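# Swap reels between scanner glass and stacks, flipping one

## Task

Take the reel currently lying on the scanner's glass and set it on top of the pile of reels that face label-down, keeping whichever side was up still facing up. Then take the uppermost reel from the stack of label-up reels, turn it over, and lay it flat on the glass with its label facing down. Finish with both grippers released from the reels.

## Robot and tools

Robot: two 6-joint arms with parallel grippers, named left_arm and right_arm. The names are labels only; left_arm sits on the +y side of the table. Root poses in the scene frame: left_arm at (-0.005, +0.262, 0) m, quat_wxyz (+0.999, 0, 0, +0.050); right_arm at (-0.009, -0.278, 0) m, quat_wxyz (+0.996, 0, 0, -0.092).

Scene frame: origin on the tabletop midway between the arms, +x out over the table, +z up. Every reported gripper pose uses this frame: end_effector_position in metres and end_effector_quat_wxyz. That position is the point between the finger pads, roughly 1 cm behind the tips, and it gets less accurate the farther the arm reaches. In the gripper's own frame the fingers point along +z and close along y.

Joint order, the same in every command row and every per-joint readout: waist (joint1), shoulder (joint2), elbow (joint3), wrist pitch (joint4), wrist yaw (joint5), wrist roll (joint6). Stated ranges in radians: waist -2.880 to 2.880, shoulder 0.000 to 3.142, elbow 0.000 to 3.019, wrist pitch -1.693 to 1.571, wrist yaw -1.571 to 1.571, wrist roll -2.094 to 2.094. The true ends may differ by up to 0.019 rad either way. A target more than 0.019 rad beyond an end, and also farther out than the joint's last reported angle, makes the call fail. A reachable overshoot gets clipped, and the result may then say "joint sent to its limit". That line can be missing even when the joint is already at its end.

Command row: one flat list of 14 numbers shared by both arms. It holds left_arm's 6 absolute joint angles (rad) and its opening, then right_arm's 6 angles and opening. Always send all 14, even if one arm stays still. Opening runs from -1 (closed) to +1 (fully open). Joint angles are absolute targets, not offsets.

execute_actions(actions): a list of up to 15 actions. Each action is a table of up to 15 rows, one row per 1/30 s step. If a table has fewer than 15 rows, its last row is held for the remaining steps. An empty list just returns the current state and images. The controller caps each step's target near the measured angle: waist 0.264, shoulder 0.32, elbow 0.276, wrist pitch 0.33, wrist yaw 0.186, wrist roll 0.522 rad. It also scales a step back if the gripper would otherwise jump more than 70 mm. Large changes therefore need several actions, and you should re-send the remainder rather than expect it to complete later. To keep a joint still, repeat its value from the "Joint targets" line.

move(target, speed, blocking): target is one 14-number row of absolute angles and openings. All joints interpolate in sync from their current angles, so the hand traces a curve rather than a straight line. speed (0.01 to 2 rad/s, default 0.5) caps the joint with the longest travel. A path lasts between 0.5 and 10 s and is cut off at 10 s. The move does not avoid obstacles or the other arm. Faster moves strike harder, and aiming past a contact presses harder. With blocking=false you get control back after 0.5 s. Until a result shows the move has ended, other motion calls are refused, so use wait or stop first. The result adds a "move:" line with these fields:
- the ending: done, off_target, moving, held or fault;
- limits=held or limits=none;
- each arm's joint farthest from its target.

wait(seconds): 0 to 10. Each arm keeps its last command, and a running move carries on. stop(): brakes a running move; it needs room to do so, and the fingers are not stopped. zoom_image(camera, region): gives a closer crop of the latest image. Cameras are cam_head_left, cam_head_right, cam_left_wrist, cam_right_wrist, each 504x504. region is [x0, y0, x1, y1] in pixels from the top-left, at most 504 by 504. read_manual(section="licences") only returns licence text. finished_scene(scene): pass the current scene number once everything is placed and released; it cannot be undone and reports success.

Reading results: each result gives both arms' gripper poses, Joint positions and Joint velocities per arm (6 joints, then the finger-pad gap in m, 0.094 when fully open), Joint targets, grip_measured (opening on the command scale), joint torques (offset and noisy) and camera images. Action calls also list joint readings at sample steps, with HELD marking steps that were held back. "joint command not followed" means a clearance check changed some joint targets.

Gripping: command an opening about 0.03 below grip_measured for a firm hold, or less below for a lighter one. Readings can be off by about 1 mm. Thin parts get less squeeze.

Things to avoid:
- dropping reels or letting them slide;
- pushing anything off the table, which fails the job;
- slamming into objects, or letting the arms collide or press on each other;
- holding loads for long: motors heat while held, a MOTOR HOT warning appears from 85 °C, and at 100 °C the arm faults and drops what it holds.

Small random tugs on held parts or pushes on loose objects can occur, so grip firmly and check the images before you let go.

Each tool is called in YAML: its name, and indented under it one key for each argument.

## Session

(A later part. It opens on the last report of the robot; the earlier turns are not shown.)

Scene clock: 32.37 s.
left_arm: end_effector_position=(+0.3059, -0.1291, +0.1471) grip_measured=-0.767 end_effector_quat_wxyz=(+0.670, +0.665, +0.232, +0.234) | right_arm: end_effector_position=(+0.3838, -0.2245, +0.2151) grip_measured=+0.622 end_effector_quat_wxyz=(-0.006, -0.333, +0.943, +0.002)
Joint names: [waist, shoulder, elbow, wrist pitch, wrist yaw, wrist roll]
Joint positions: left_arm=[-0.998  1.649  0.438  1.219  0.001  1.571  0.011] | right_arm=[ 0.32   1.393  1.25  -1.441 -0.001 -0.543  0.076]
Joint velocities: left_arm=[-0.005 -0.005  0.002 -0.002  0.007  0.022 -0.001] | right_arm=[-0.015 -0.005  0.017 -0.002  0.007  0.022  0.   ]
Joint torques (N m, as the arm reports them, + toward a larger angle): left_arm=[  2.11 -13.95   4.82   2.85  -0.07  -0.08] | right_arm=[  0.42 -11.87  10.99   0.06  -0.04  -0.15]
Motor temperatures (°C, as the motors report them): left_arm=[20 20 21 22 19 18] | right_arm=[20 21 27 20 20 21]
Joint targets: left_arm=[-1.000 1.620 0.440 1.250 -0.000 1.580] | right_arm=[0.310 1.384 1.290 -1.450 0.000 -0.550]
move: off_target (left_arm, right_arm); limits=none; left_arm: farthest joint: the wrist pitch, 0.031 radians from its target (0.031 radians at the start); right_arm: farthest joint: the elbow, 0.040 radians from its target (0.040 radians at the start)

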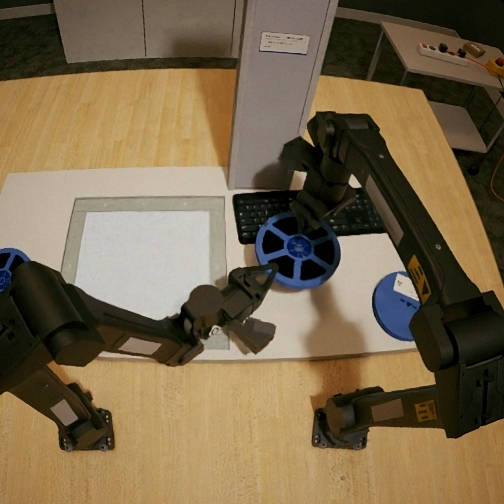

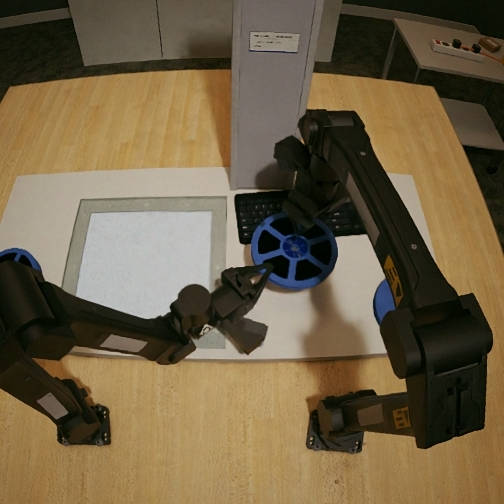

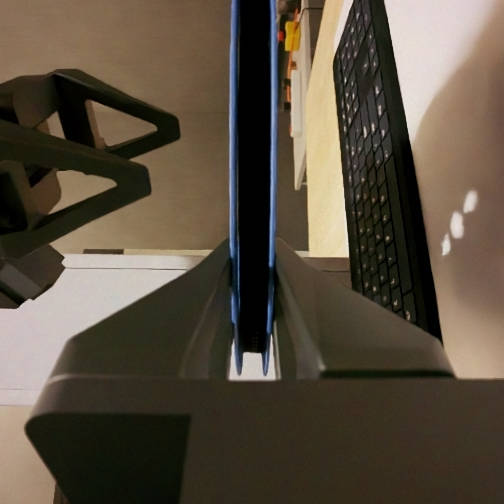

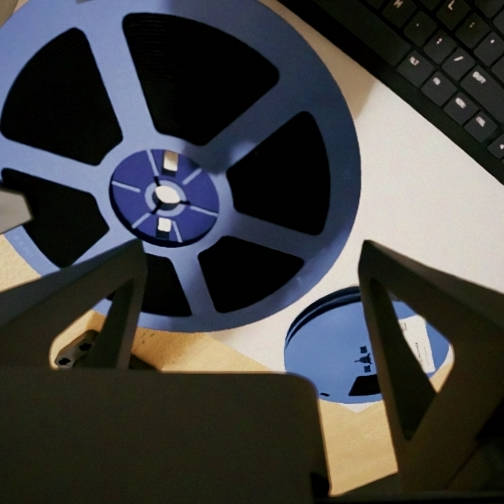

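move:
  target: [-1.0,1.62,0.44,1.25,0,1.58,-0.81,0.293,1.465,1.222,-1.339,0,-0.778,0.62]
  speed: 0.4

Scene clock: 34.10 s.
left_arm: end_effector_position=(+0.3059, -0.1291, +0.1471) grip_measured=-0.767 end_effector_quat_wxyz=(+0.670, +0.665, +0.232, +0.234) | right_arm: end_effector_position=(+0.4022, -0.2292, +0.1839) grip_measured=+0.622 end_effector_quat_wxyz=(-0.001, -0.430, +0.903, +0.001)
Joint names: [waist, shoulder, elbow, wrist pitch, wrist yaw, wrist roll]
Joint positions: left_arm=[-0.998  1.649  0.438  1.219  0.001  1.571  0.011] | right_arm=[ 0.303  1.447  1.223 -1.35  -0.001 -0.77   0.076]
Joint velocities: left_arm=[-0.015  0.005  0.007 -0.012  0.051 -0.051  0.   ] | right_arm=[-0.005 -0.024  0.017 -0.012  0.007 -0.007 -0.001]
Joint torques (N m, as the arm reports them, + toward a larger angle): left_arm=[  2.1  -13.99   4.83   2.88  -0.07  -0.08] | right_arm=[  0.47 -10.33   7.7    1.04  -0.06  -0.16]
Motor temperatures (°C, as the motors report them): left_arm=[20 20 21 22 19 18] | right_arm=[20 21 27 20 20 21]
Joint targets: left_arm=[-1.000 1.620 0.440 1.250 -0.000 1.580] | right_arm=[0.293 1.465 1.222 -1.339 -0.000 -0.778]
move: off_target (left_arm); limits=none; left_arm: farthest joint: the wrist pitch, 0.031 radians from its target (0.031 radians at the start); right_arm: farthest joint: the shoulder, 0.018 radians from its target (0.072 radians at the start)

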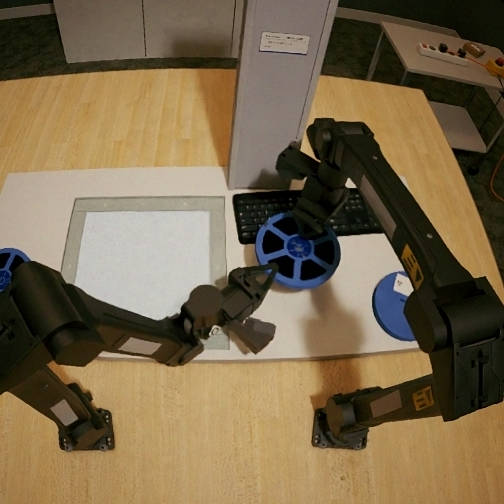

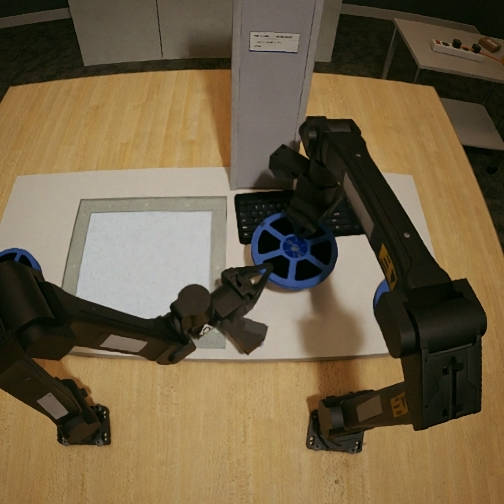

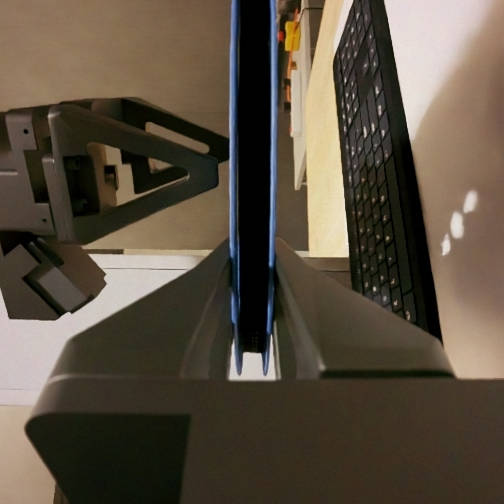

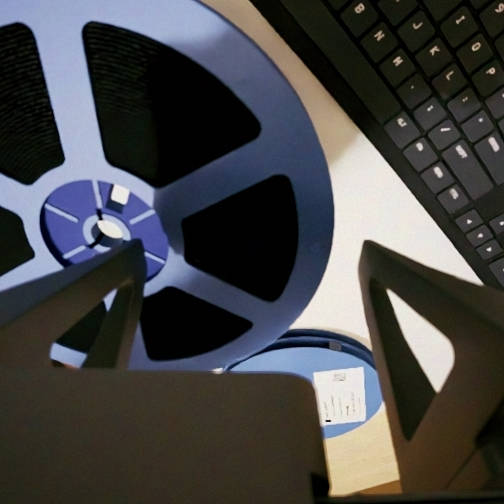

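move:
  target: [-1.0,1.62,0.44,1.25,0,1.58,-0.81,0.293,1.467,1.172,-1.285,0,-0.778,0.62]
  speed: 0.12

Scene clock: 42.90 s.
left_arm: end_effector_position=(+0.3059, -0.1291, +0.1471) grip_measured=-0.767 end_effector_quat_wxyz=(+0.670, +0.665, +0.232, +0.234) | right_arm: end_effector_position=(+0.3990, -0.2296, +0.1665) grip_measured=+0.622 end_effector_quat_wxyz=(+0.001, -0.430, +0.903, +0.000)
Joint names: [waist, shoulder, elbow, wrist pitch, wrist yaw, wrist roll]
Joint positions: left_arm=[-0.998  1.649  0.438  1.219  0.001  1.571  0.011] | right_arm=[ 0.303  1.447  1.176 -1.298 -0.001 -0.771  0.076]
Joint velocities: left_arm=[-0.005 -0.015 -0.002  0.007 -0.051 -0.051 -0.   ] | right_arm=[-0.034  0.005  0.007 -0.002 -0.066  0.022 -0.001]
Joint torques (N m, as the arm reports them, + toward a larger angle): left_arm=[  2.02 -14.18   4.82   2.86  -0.07  -0.08] | right_arm=[  0.38 -10.03   7.36   1.12  -0.06  -0.17]
Motor temperatures (°C, as the motors report them): left_arm=[20 20 21 23 19 18] | right_arm=[20 21 27 20 20 21]
Joint targets: left_arm=[-1.000 1.620 0.440 1.250 -0.000 1.580] | right_arm=[0.293 1.467 1.172 -1.285 0.000 -0.778]
move: off_target (left_arm); limits=none; left_arm: farthest joint: the wrist pitch, 0.031 radians from its target (0.031 radians at the start); right_arm: farthest joint: the shoulder, 0.020 radians from its target (0.020 radians at the start)

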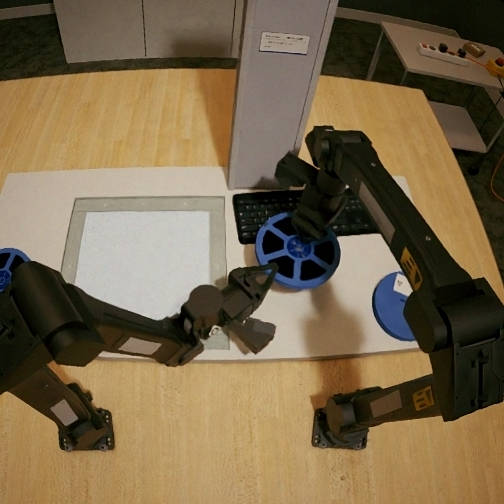

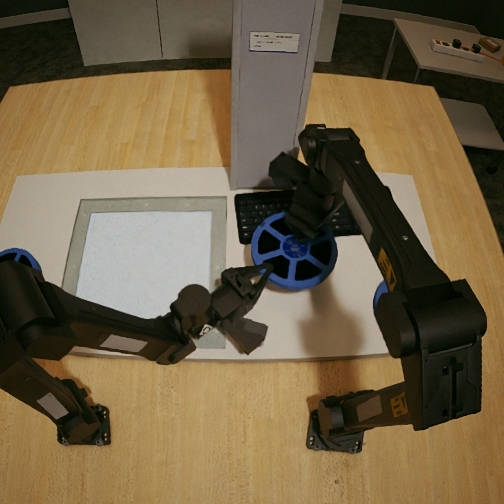

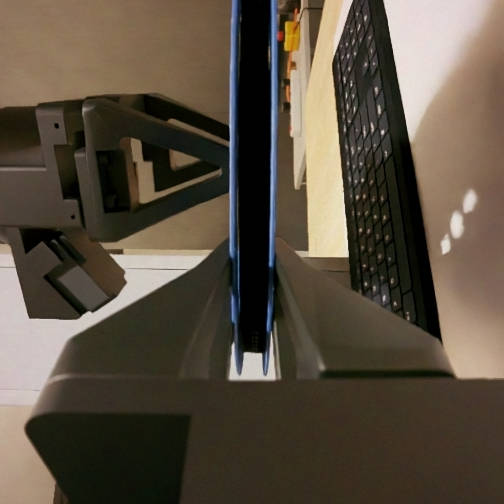

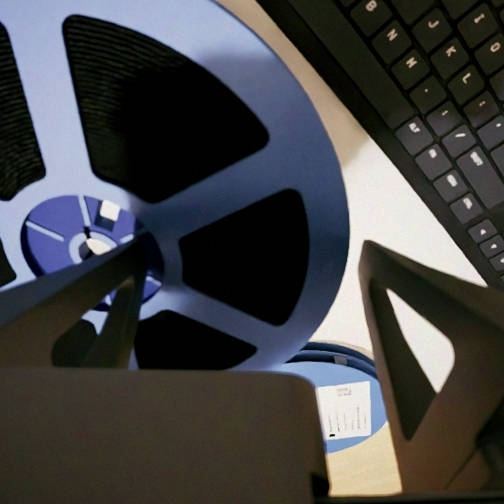

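execute_actions:
  actions:
    - [[-1.0,1.62,0.44,1.25,0,1.58,-0.81,0.293,1.469,1.162,-1.275,0,-0.778,0.62]]

Scene clock: 43.57 s.
left_arm: end_effector_position=(+0.3050, -0.1280, +0.1457) grip_measured=-0.767 end_effector_quat_wxyz=(+0.669, +0.666, +0.233, +0.234) | right_arm: end_effector_position=(+0.3990, -0.2294, +0.1643) grip_measured=+0.622 end_effector_quat_wxyz=(+0.002, -0.430, +0.903, -0.000)
Joint names: [waist, shoulder, elbow, wrist pitch, wrist yaw, wrist roll]
Joint positions: left_arm=[-0.998  1.649  0.434  1.219  0.001  1.571  0.011] | right_arm=[ 0.303  1.447  1.17  -1.289 -0.001 -0.771  0.076]
Joint velocities: left_arm=[ 0.005 -0.015  0.007 -0.002  0.051 -0.022  0.001] | right_arm=[-0.005 -0.005 -0.017  0.007 -0.007 -0.022 -0.   ]
Joint torques (N m, as the arm reports them, + toward a larger angle): left_arm=[  2.15 -13.89   5.02   2.86  -0.08  -0.08] | right_arm=[ 0.39 -9.85  7.08  1.22 -0.03 -0.16]
Motor temperatures (°C, as the motors report them): left_arm=[20 21 21 23 19 18] | right_arm=[20 21 27 20 20 21]
Joint targets: left_arm=[-1.000 1.620 0.440 1.250 0.000 1.580] | right_arm=[0.293 1.469 1.162 -1.275 -0.000 -0.778]
Step readings (joint positions):
0: left_arm=[-0.998 1.649 0.438 1.219 0.001 1.571] | right_arm=[0.303 1.447 1.176 -1.298 -0.001 -0.771]
1: left_arm=[-0.998 1.649 0.438 1.219 0.001 1.571] | right_arm=[0.303 1.447 1.175 -1.296 -0.001 -0.771]
2: left_arm=[-0.998 1.649 0.438 1.219 0.001 1.571] | right_arm=[0.303 1.447 1.174 -1.293 -0.001 -0.771]
4: left_arm=[-0.998 1.649 0.436 1.219 0.001 1.571] | right_arm=[0.303 1.447 1.171 -1.291 -0.001 -0.771]
8: left_arm=[-0.998 1.649 0.434 1.219 0.001 1.571] | right_arm=[0.303 1.447 1.170 -1.289 -0.001 -0.771]
15: Joint positions above

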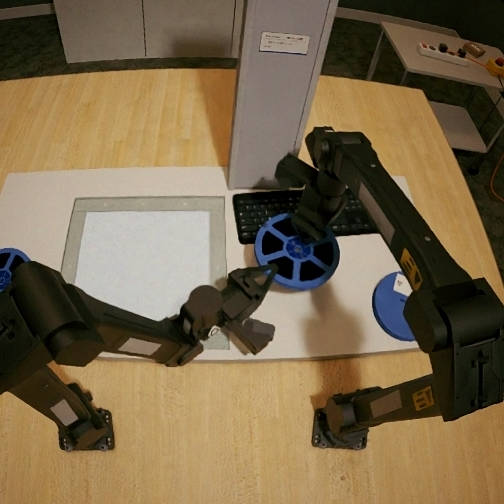

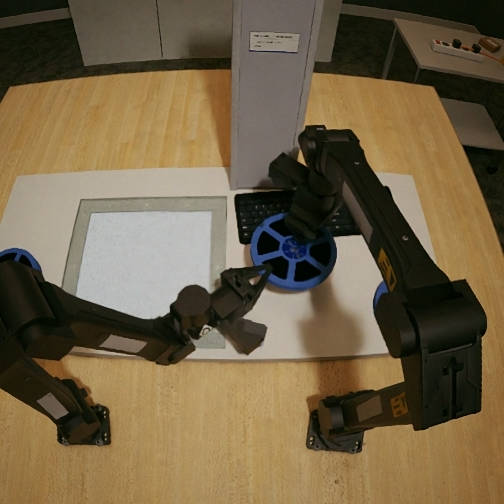

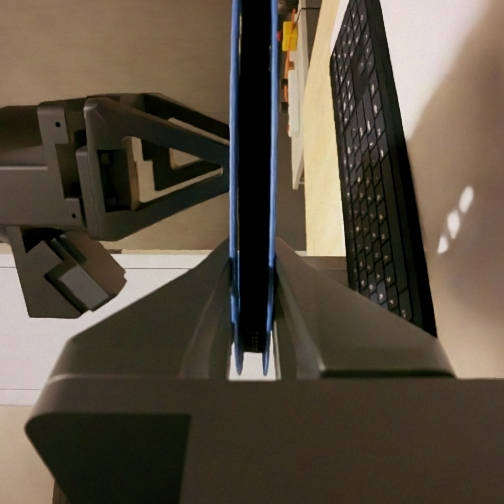

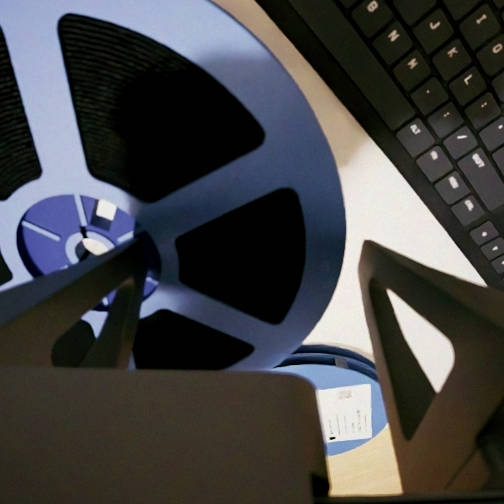

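Bottomed. Close.

execute_actions:
  actions:
    - [[-1.0,1.62,0.44,1.25,0,1.58,-0.81,0.298,1.46,1.17,-1.285,0,-0.775,0.5],[-1.0,1.62,0.44,1.25,0,1.58,-0.81,0.298,1.46,1.17,-1.285,0,-0.775,0.44],[-1.0,1.62,0.44,1.25,0,1.58,-0.81,0.298,1.46,1.17,-1.285,0,-0.775,0.39],[-1.0,1.62,0.44,1.25,0,1.58,-0.81,0.298,1.46,1.17,-1.285,0,-0.775,0.35],[-1.0,1.62,0.44,1.25,0,1.58,-0.81,0.298,1.46,1.17,-1.285,0,-0.775,0.32],[-1.0,1.62,0.44,1.25,0,1.58,-0.81,0.298,1.46,1.17,-1.285,0,-0.775,0.295]]

Scene clock: 44.30 s.
left_arm: end_effector_position=(+0.3050, -0.1280, +0.1457) grip_measured=-0.767 end_effector_quat_wxyz=(+0.669, +0.666, +0.233, +0.234) | right_arm: end_effector_position=(+0.3990, -0.2291, +0.1643) grip_measured=+0.317 end_effector_quat_wxyz=(+0.003, -0.430, +0.903, +0.001)
Joint names: [waist, shoulder, elbow, wrist pitch, wrist yaw, wrist roll]
Joint positions: left_arm=[-0.998  1.649  0.434  1.219  0.001  1.571  0.011] | right_arm=[ 0.303  1.447  1.17  -1.289 -0.003 -0.771  0.062]
Joint velocities: left_arm=[-0.015 -0.015 -0.007 -0.007 -0.095 -0.007  0.   ] | right_arm=[-0.015 -0.015 -0.022  0.022 -0.051 -0.022  0.001]
Joint torques (N m, as the arm reports them, + toward a larger angle): left_arm=[  2.13 -13.92   5.07   2.86  -0.06  -0.08] | right_arm=[  0.77 -10.62   7.68   0.73   0.03  -0.13]
Motor temperatures (°C, as the motors report them): left_arm=[20 21 21 23 19 18] | right_arm=[20 21 27 20 20 21]
Joint targets: left_arm=[-1.000 1.620 0.440 1.250 0.000 1.580] | right_arm=[0.298 1.460 1.170 -1.285 -0.000 -0.775]
Step readings (joint positions):
0: left_arm=[-0.998 1.649 0.434 1.219 0.001 1.571] | right_arm=[0.303 1.447 1.170 -1.289 -0.001 -0.771]
1: left_arm=[-0.998 1.649 0.434 1.219 0.001 1.571] | right_arm=[0.303 1.447 1.170 -1.289 -0.001 -0.771]
2: left_arm=[-0.998 1.649 0.434 1.219 0.001 1.571] | right_arm=[0.303 1.447 1.170 -1.289 -0.001 -0.771]
4: left_arm=[-0.998 1.649 0.434 1.219 0.001 1.571] | right_arm=[0.303 1.447 1.170 -1.289 -0.003 -0.771]
8: left_arm=[-0.998 1.649 0.434 1.219 0.001 1.571] | right_arm=[0.303 1.447 1.170 -1.289 -0.003 -0.771]
15: Joint positions above

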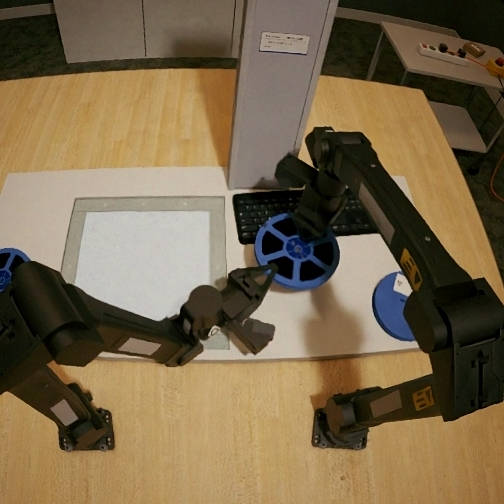

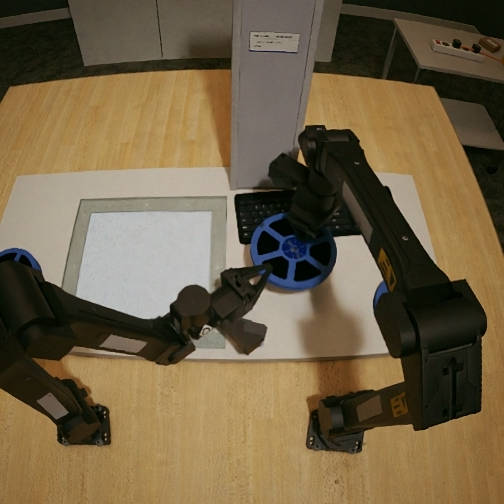

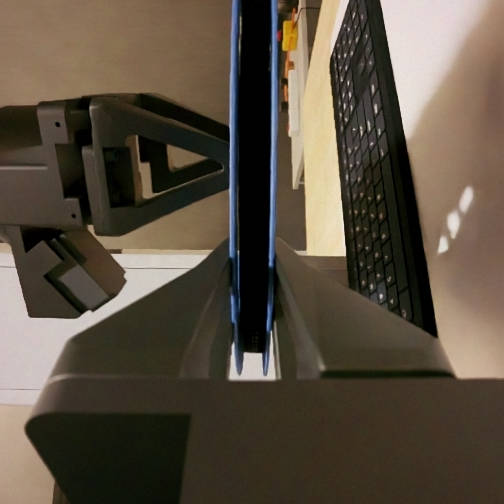

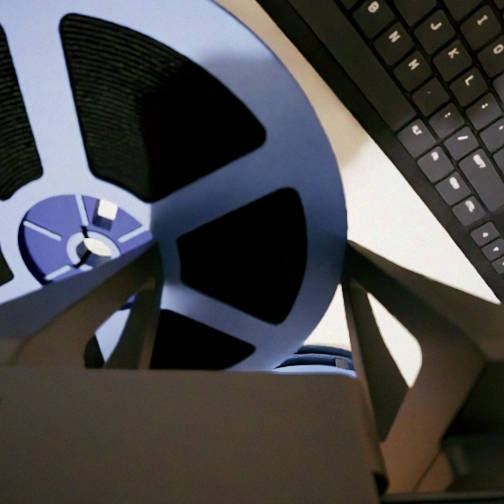

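execute_actions:
  actions:
    - [[-1.0,1.62,0.44,1.25,0,1.58,-0.81,0.298,1.46,1.17,-1.285,0,-0.775,0.285],[-1.0,1.62,0.44,1.25,0,1.58,-0.81,0.298,1.46,1.17,-1.285,0,-0.775,0.285],[-1.0,1.62,0.44,1.25,0,1.58,-0.7,0.298,1.46,1.17,-1.285,0,-0.775,0.285],[-1.0,1.62,0.44,1.25,0,1.58,-0.1,0.298,1.46,1.17,-1.285,0,-0.775,0.285]]

move:
  target: [-1.0,1.535,0.277,1.3,0,1.58,-0.1,0.298,1.46,1.17,-1.285,0,-0.775,0.285]
  speed: 0.4

Scene clock: 45.10 s.
left_arm: end_effector_position=(+0.3050, -0.1279, +0.1501) grip_measured=-0.103 end_effector_quat_wxyz=(+0.673, +0.662, +0.231, +0.236) | right_arm: end_effector_position=(+0.3989, -0.2295, +0.1641) grip_measured=+0.317 end_effector_quat_wxyz=(+0.002, -0.430, +0.903, +0.000)
Joint names: [waist, shoulder, elbow, wrist pitch, wrist yaw, wrist roll]
Joint positions: left_arm=[-0.998  1.644  0.434  1.228  0.     1.571  0.042] | right_arm=[ 0.303  1.447  1.169 -1.289 -0.001 -0.771  0.062]
Joint velocities: left_arm=[-0.015 -0.015 -0.012 -0.002  0.037 -0.066 -0.   ] | right_arm=[ 0.005 -0.005 -0.007 -0.002 -0.051 -0.037 -0.   ]
Joint torques (N m, as the arm reports them, + toward a larger angle): left_arm=[  2.07 -13.41   5.09   2.53  -0.07  -0.09] | right_arm=[  0.78 -10.63   7.68   0.72  -0.04  -0.13]
Motor temperatures (°C, as the motors report them): left_arm=[20 21 21 23 19 18] | right_arm=[20 21 27 20 20 21]
Joint targets: left_arm=[-1.000 1.620 0.440 1.250 -0.000 1.580] | right_arm=[0.298 1.460 1.170 -1.285 -0.000 -0.775]
Step readings (joint positions):
0: left_arm=[-0.998 1.649 0.434 1.219 0.001 1.571] | right_arm=[0.303 1.447 1.170 -1.289 -0.003 -0.771]
1: left_arm=[-0.998 1.649 0.434 1.219 0.000 1.571] | right_arm=[0.303 1.447 1.170 -1.289 -0.003 -0.771]
2: left_arm=[-0.998 1.649 0.434 1.219 0.000 1.571] | right_arm=[0.303 1.447 1.170 -1.289 -0.003 -0.771]
4: left_arm=[-0.998 1.648 0.434 1.220 0.000 1.571] | right_arm=[0.303 1.447 1.170 -1.289 -0.002 -0.771]
8: left_arm=[-0.998 1.645 0.434 1.227 0.000 1.571] | right_arm=[0.303 1.447 1.169 -1.289 -0.001 -0.771]
15: Joint positions above

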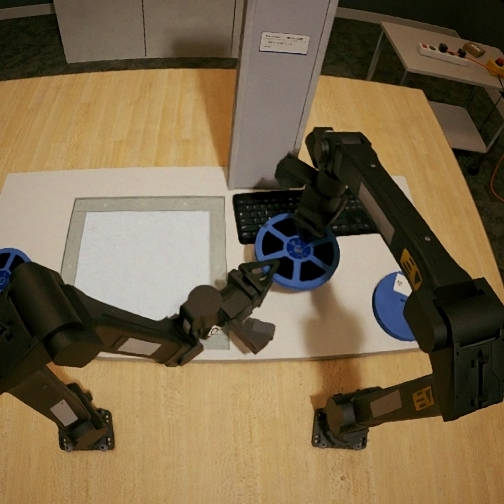

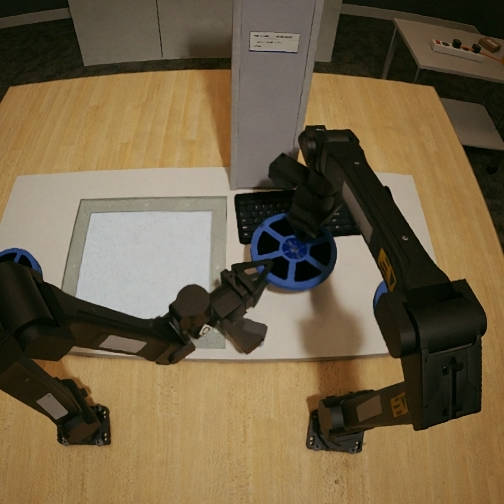

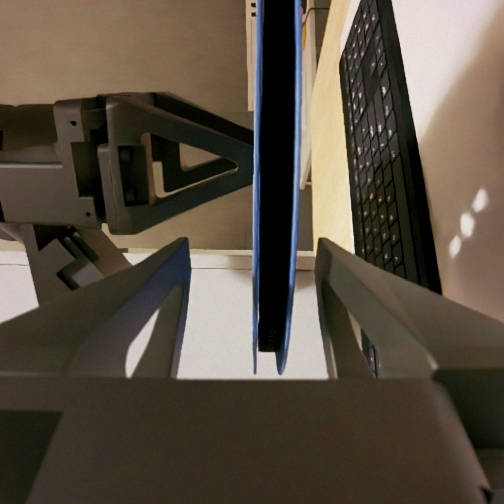

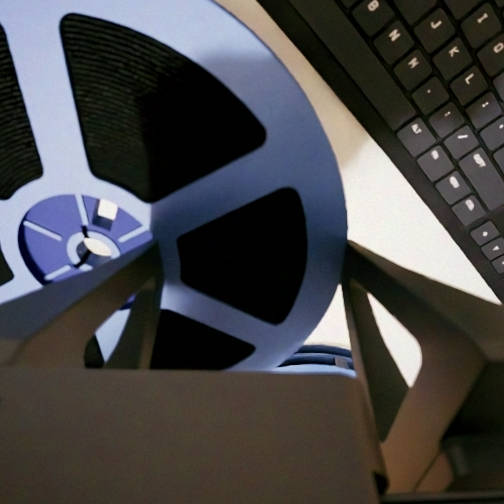

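Scene clock: 45.90 s.
left_arm: end_effector_position=(+0.2691, -0.0828, +0.1472) grip_measured=-0.103 end_effector_quat_wxyz=(+0.670, +0.665, +0.232, +0.234) | right_arm: end_effector_position=(+0.3989, -0.2295, +0.1641) grip_measured=+0.317 end_effector_quat_wxyz=(+0.002, -0.430, +0.903, -0.000)
Joint names: [waist, shoulder, elbow, wrist pitch, wrist yaw, wrist roll]
Joint positions: left_arm=[-0.998  1.55   0.279  1.279  0.     1.571  0.042] | right_arm=[ 0.303  1.447  1.169 -1.289 -0.001 -0.771  0.062]
Joint velocities: left_arm=[-0.005  0.005 -0.007 -0.017 -0.066  0.022  0.   ] | right_arm=[-0.015 -0.005 -0.022  0.002  0.037 -0.007  0.001]
Joint torques (N m, as the arm reports them, + toward a larger angle): left_arm=[  2.1  -10.44   4.13   2.59  -0.06  -0.08] | right_arm=[  0.77 -10.61   7.71   0.72  -0.03  -0.13]
Motor temperatures (°C, as the motors report them): left_arm=[20 21 21 23 19 18] | right_arm=[20 21 27 20 20 21]
Joint targets: left_arm=[-1.000 1.535 0.277 1.300 0.000 1.580] | right_arm=[0.298 1.460 1.170 -1.285 0.000 -0.775]
move: off_target (left_arm); limits=none; left_arm: farthest joint: the wrist pitch, 0.021 radians from its target (0.072 radians at the start); right_arm: farthest joint: the shoulder, 0.013 radians from its target (0.013 radians at the start)

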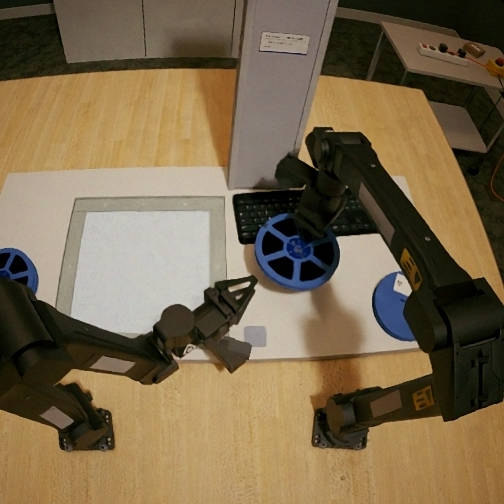

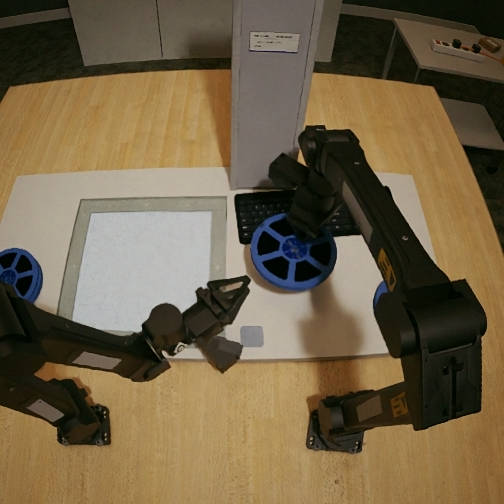

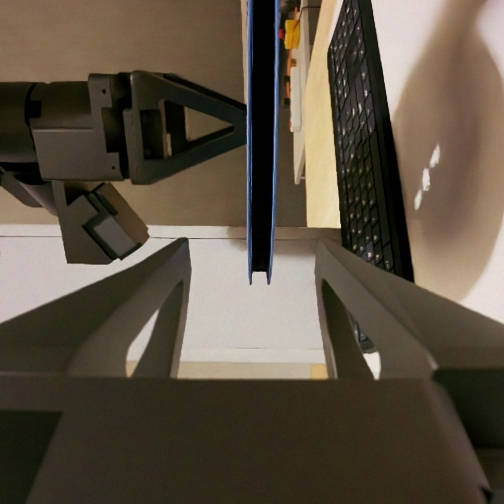

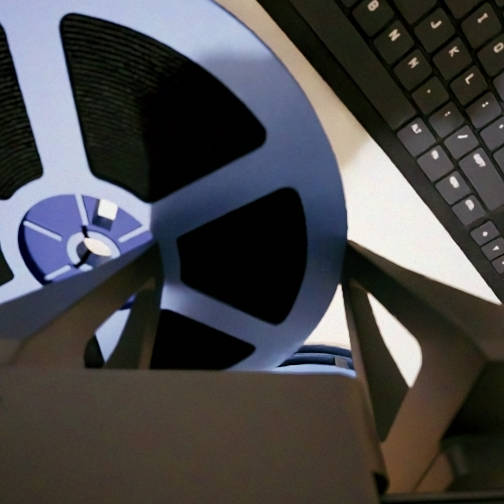

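move:
  target: [0.7,1.4,0.277,1.2,0,1.58,-0.1,0.96,1.81,1.435,-1.16,0,0.3,0.285]
  speed: 1.3

Scene clock: 48.53 s.
left_arm: end_effector_position=(+0.2975, +0.5770, +0.1841) grip_measured=-0.103 end_effector_quat_wxyz=(+0.272, +0.255, +0.634, +0.678) | right_arm: end_effector_position=(+0.3607, +0.0903, +0.0895) grip_measured=+0.317 end_effector_quat_wxyz=(-0.001, -0.243, +0.970, -0.001)
Joint names: [waist, shoulder, elbow, wrist pitch, wrist yaw, wrist roll]
Joint positions: left_arm=[ 0.706  1.42   0.279  1.207 -0.     1.571  0.042] | right_arm=[ 0.968  1.791  1.388 -1.17   0.     0.292  0.062]
Joint velocities: left_arm=[-0.005  0.015 -0.002 -0.007  0.081 -0.022 -0.001] | right_arm=[ 0.005 -0.005  0.007 -0.007 -0.037 -0.022  0.   ]
Joint torques (N m, as the arm reports them, + toward a larger angle): left_arm=[ 1.7  -9.81  5.06  1.46 -0.05 -0.08] | right_arm=[  0.54 -15.88  10.93   1.     0.     0.  ]
Motor temperatures (°C, as the motors report them): left_arm=[20 20 21 23 19 18] | right_arm=[20 21 27 20 20 21]
Joint targets: left_arm=[0.700 1.400 0.277 1.200 0.000 1.580] | right_arm=[0.960 1.810 1.435 -1.160 -0.000 0.300]
move: off_target (right_arm); limits=none; left_arm: farthest joint: the shoulder, 0.020 radians from its target (0.150 radians at the start); right_arm: farthest joint: the elbow, 0.047 radians from its target (0.266 radians at the start)

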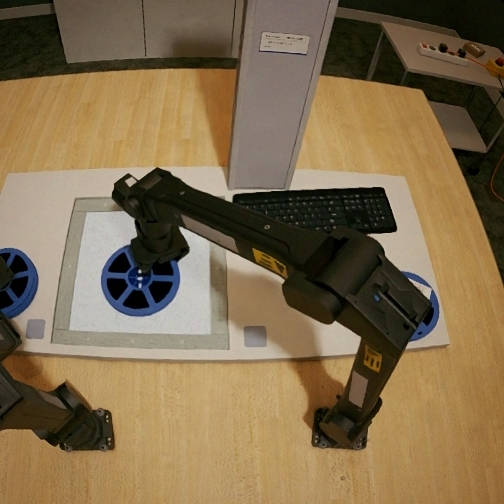

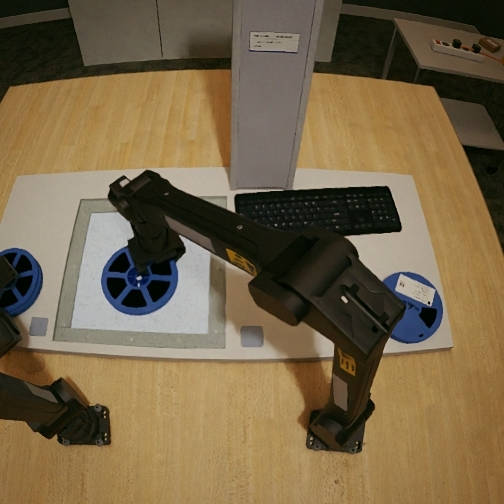

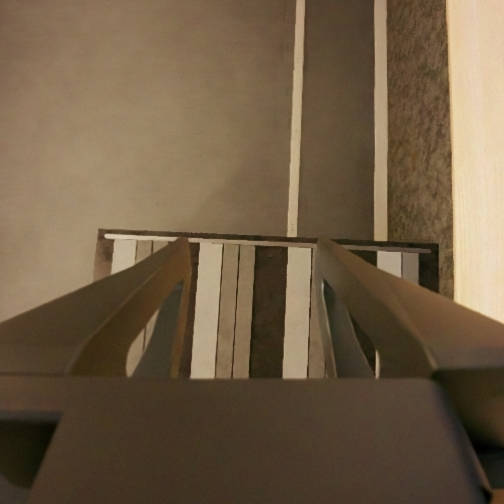

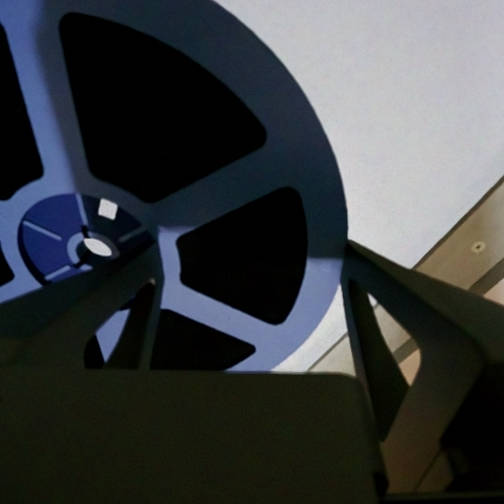

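move:
  target: [0.7,1.4,0.277,1.2,0,1.58,-0.1,0.92,1.885,1.42,-1.085,0,0.55,0.285]
  speed: 0.3

Scene clock: 50.27 s.
left_arm: end_effector_position=(+0.2975, +0.5770, +0.1841) grip_measured=-0.103 end_effector_quat_wxyz=(+0.272, +0.255, +0.634, +0.678) | right_arm: end_effector_position=(+0.3848, +0.0861, +0.0554) grip_measured=+0.317 end_effector_quat_wxyz=(+0.001, -0.103, +0.995, +0.003)
Joint names: [waist, shoulder, elbow, wrist pitch, wrist yaw, wrist roll]
Joint positions: left_arm=[ 0.706  1.42   0.279  1.207 -0.     1.571  0.042] | right_arm=[ 0.93   1.858  1.388 -1.095 -0.003  0.538  0.062]
Joint velocities: left_arm=[-0.005 -0.005  0.012  0.007  0.022  0.022  0.001] | right_arm=[-0.015 -0.015  0.017 -0.007 -0.022  0.051 -0.   ]
Joint torques (N m, as the arm reports them, + toward a larger angle): left_arm=[ 1.8  -9.87  5.04  1.47 -0.04 -0.09] | right_arm=[  0.49 -15.88   9.54   1.05   0.12   0.04]
Motor temperatures (°C, as the motors report them): left_arm=[20 20 21 23 19 18] | right_arm=[20 21 27 20 20 21]
Joint targets: left_arm=[0.700 1.400 0.277 1.200 0.000 1.580] | right_arm=[0.920 1.885 1.420 -1.085 0.000 0.550]
move: off_target (right_arm); limits=none; left_arm: farthest joint: the shoulder, 0.020 radians from its target (0.020 radians at the start); right_arm: farthest joint: the elbow, 0.032 radians from its target (0.032 radians at the start)

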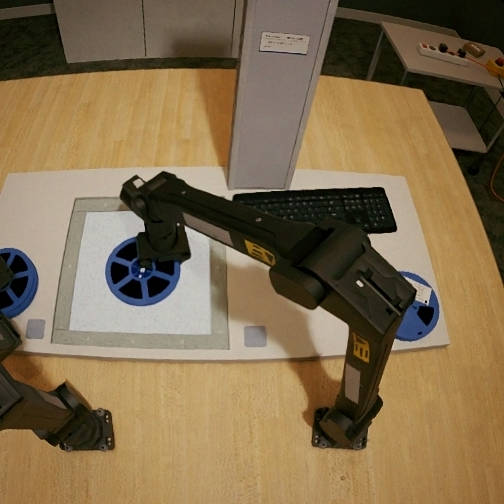

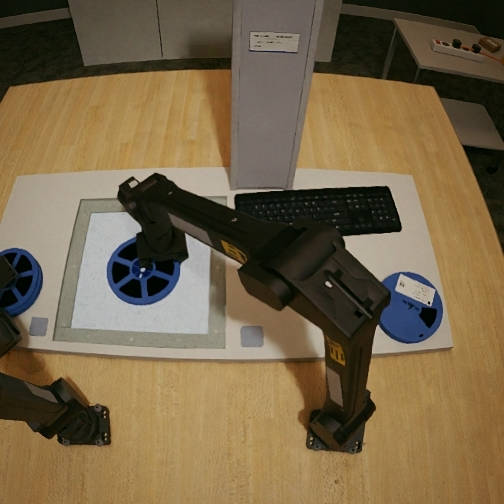

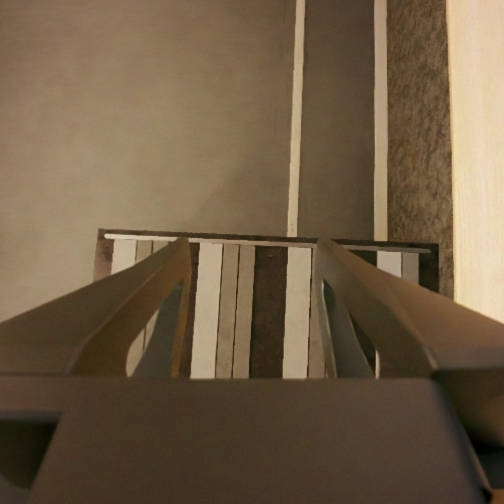

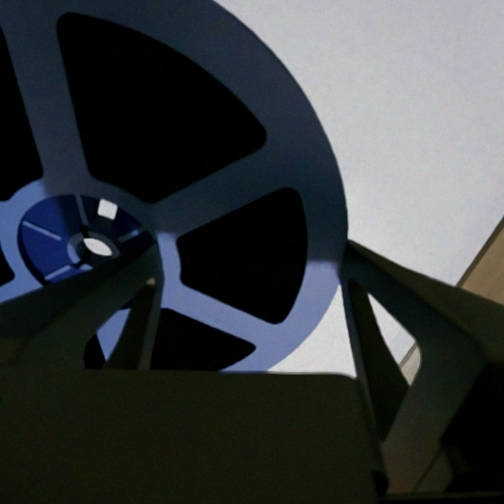

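execute_actions:
  actions:
    - [[0.7,1.4,0.277,1.2,0,1.58,-0.1,0.928,1.87,1.42,-1.09,0,0.54,0.6]]

move:
  target: [0.7,1.4,0.277,1.2,0,1.58,-0.1,0.928,1.76,1.42,-1.16,0,0.54,0.6]
  speed: 0.3

Scene clock: 50.90 s.
left_arm: end_effector_position=(+0.2975, +0.5770, +0.1841) grip_measured=-0.103 end_effector_quat_wxyz=(+0.272, +0.255, +0.634, +0.678) | right_arm: end_effector_position=(+0.3848, +0.0860, +0.0554) grip_measured=+0.598 end_effector_quat_wxyz=(+0.001, -0.103, +0.995, +0.002)
Joint names: [waist, shoulder, elbow, wrist pitch, wrist yaw, wrist roll]
Joint positions: left_arm=[ 0.706  1.42   0.279  1.207 -0.     1.571  0.042] | right_arm=[ 0.93   1.858  1.388 -1.095 -0.002  0.538  0.075]
Joint velocities: left_arm=[-0.015 -0.015 -0.002  0.002  0.081 -0.022 -0.   ] | right_arm=[-0.015  0.005 -0.027 -0.012 -0.037 -0.051  0.   ]
Joint torques (N m, as the arm reports them, + toward a larger angle): left_arm=[ 1.74 -9.83  5.06  1.46 -0.04 -0.08] | right_arm=[  0.95 -17.22   9.54   0.8    0.11  -0.07]
Motor temperatures (°C, as the motors report them): left_arm=[20 20 21 23 19 18] | right_arm=[20 21 27 20 20 21]
Joint targets: left_arm=[0.700 1.400 0.277 1.200 -0.000 1.580] | right_arm=[0.928 1.870 1.420 -1.090 0.000 0.540]
Step readings (joint positions):
0: left_arm=[0.706 1.420 0.279 1.207 -0.000 1.571] | right_arm=[0.930 1.858 1.388 -1.095 -0.003 0.538]
1: left_arm=[0.706 1.420 0.279 1.207 -0.000 1.571] | right_arm=[0.930 1.858 1.388 -1.095 -0.002 0.538]
2: left_arm=[0.706 1.420 0.279 1.207 -0.000 1.571] | right_arm=[0.930 1.858 1.388 -1.095 -0.002 0.538]
4: left_arm=[0.706 1.420 0.279 1.207 -0.000 1.571] | right_arm=[0.930 1.858 1.388 -1.095 -0.002 0.538]
8: left_arm=[0.706 1.420 0.279 1.207 -0.000 1.571] | right_arm=[0.930 1.858 1.388 -1.095 -0.002 0.538]
15: Joint positions above

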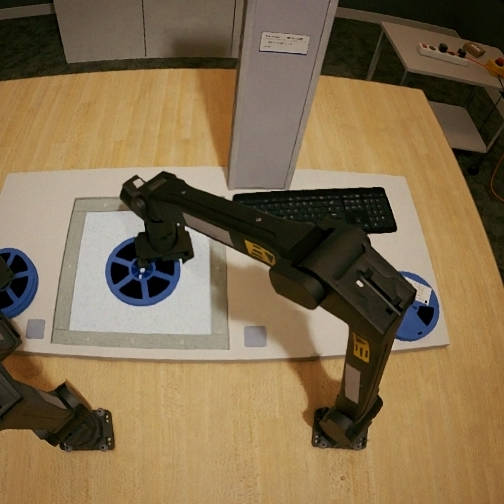

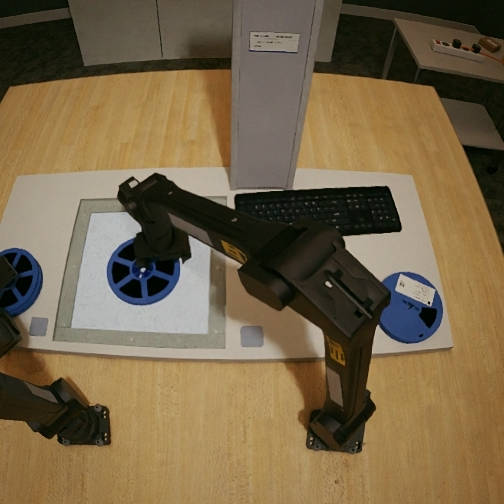

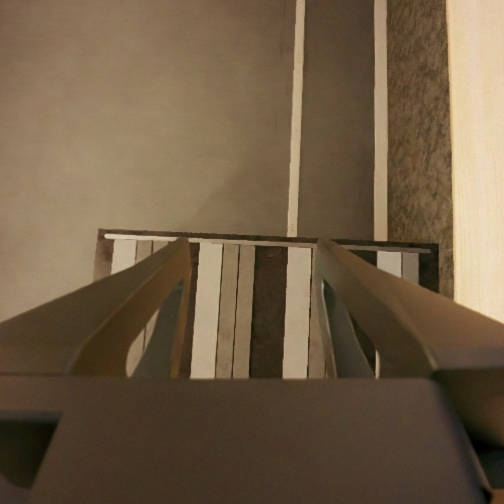

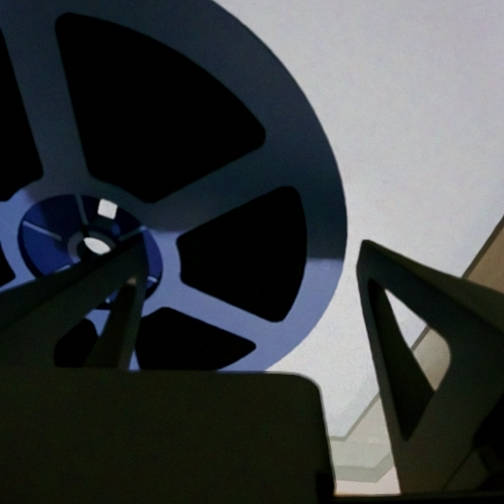

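Scene clock: 51.77 s.
left_arm: end_effector_position=(+0.2975, +0.5770, +0.1841) grip_measured=-0.103 end_effector_quat_wxyz=(+0.272, +0.255, +0.634, +0.678) | right_arm: end_effector_position=(+0.3784, +0.0801, +0.1051) grip_measured=+0.598 end_effector_quat_wxyz=(+0.018, -0.103, +0.994, +0.015)
Joint names: [waist, shoulder, elbow, wrist pitch, wrist yaw, wrist roll]
Joint positions: left_arm=[ 0.706  1.42   0.279  1.207 -0.     1.571  0.042] | right_arm=[ 0.93   1.76   1.388 -1.151 -0.002  0.538  0.075]
Joint velocities: left_arm=[-0.015  0.005 -0.007 -0.007 -0.037 -0.022  0.001] | right_arm=[-0.024 -0.005 -0.007 -0.022  0.051  0.007 -0.001]
Joint torques (N m, as the arm reports them, + toward a larger angle): left_arm=[ 1.76 -9.84  5.05  1.46 -0.04 -0.09] | right_arm=[  0.93 -17.13   9.97   0.19   0.11  -0.07]
Motor temperatures (°C, as the motors report them): left_arm=[20 20 21 23 19 18] | right_arm=[20 21 27 20 20 21]
Joint targets: left_arm=[0.700 1.400 0.277 1.200 0.000 1.580] | right_arm=[0.928 1.760 1.420 -1.160 0.000 0.540]
move: off_target (right_arm); limits=none; left_arm: farthest joint: the shoulder, 0.020 radians from its target (0.020 radians at the start); right_arm: farthest joint: the elbow, 0.032 radians from its target (0.032 radians at the start)

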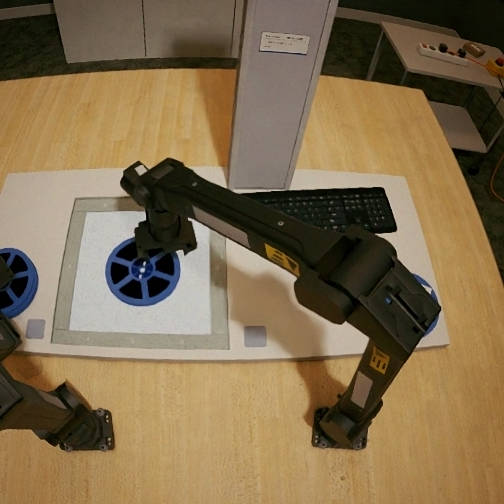

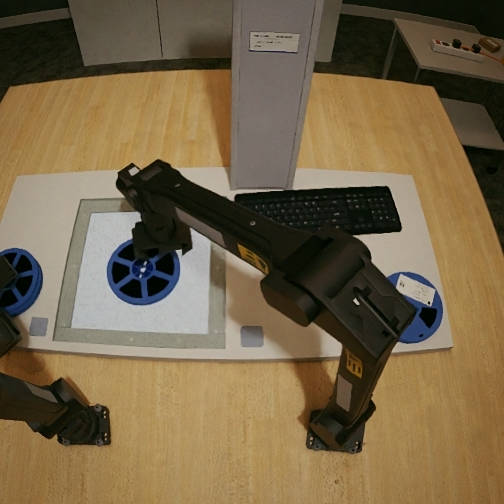

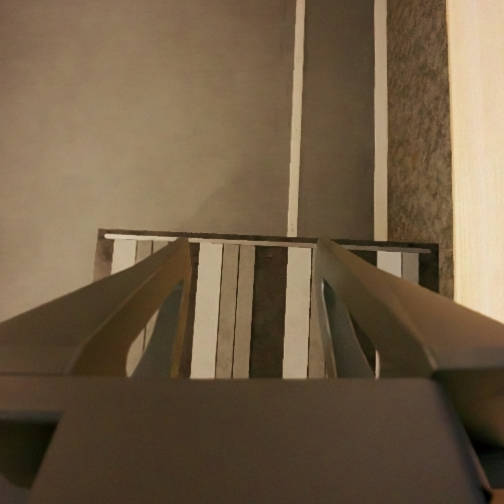

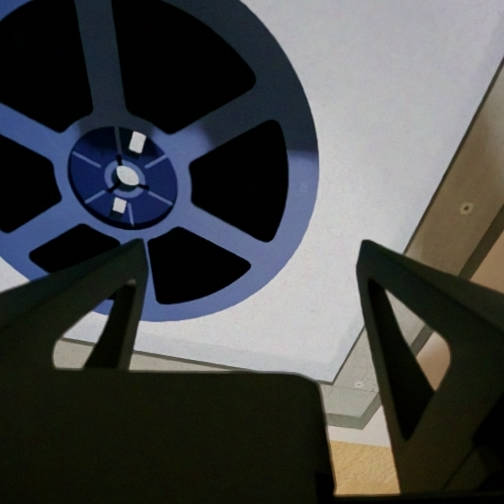

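finished_scene:
  scene: 2

The scene is finished: the task was done.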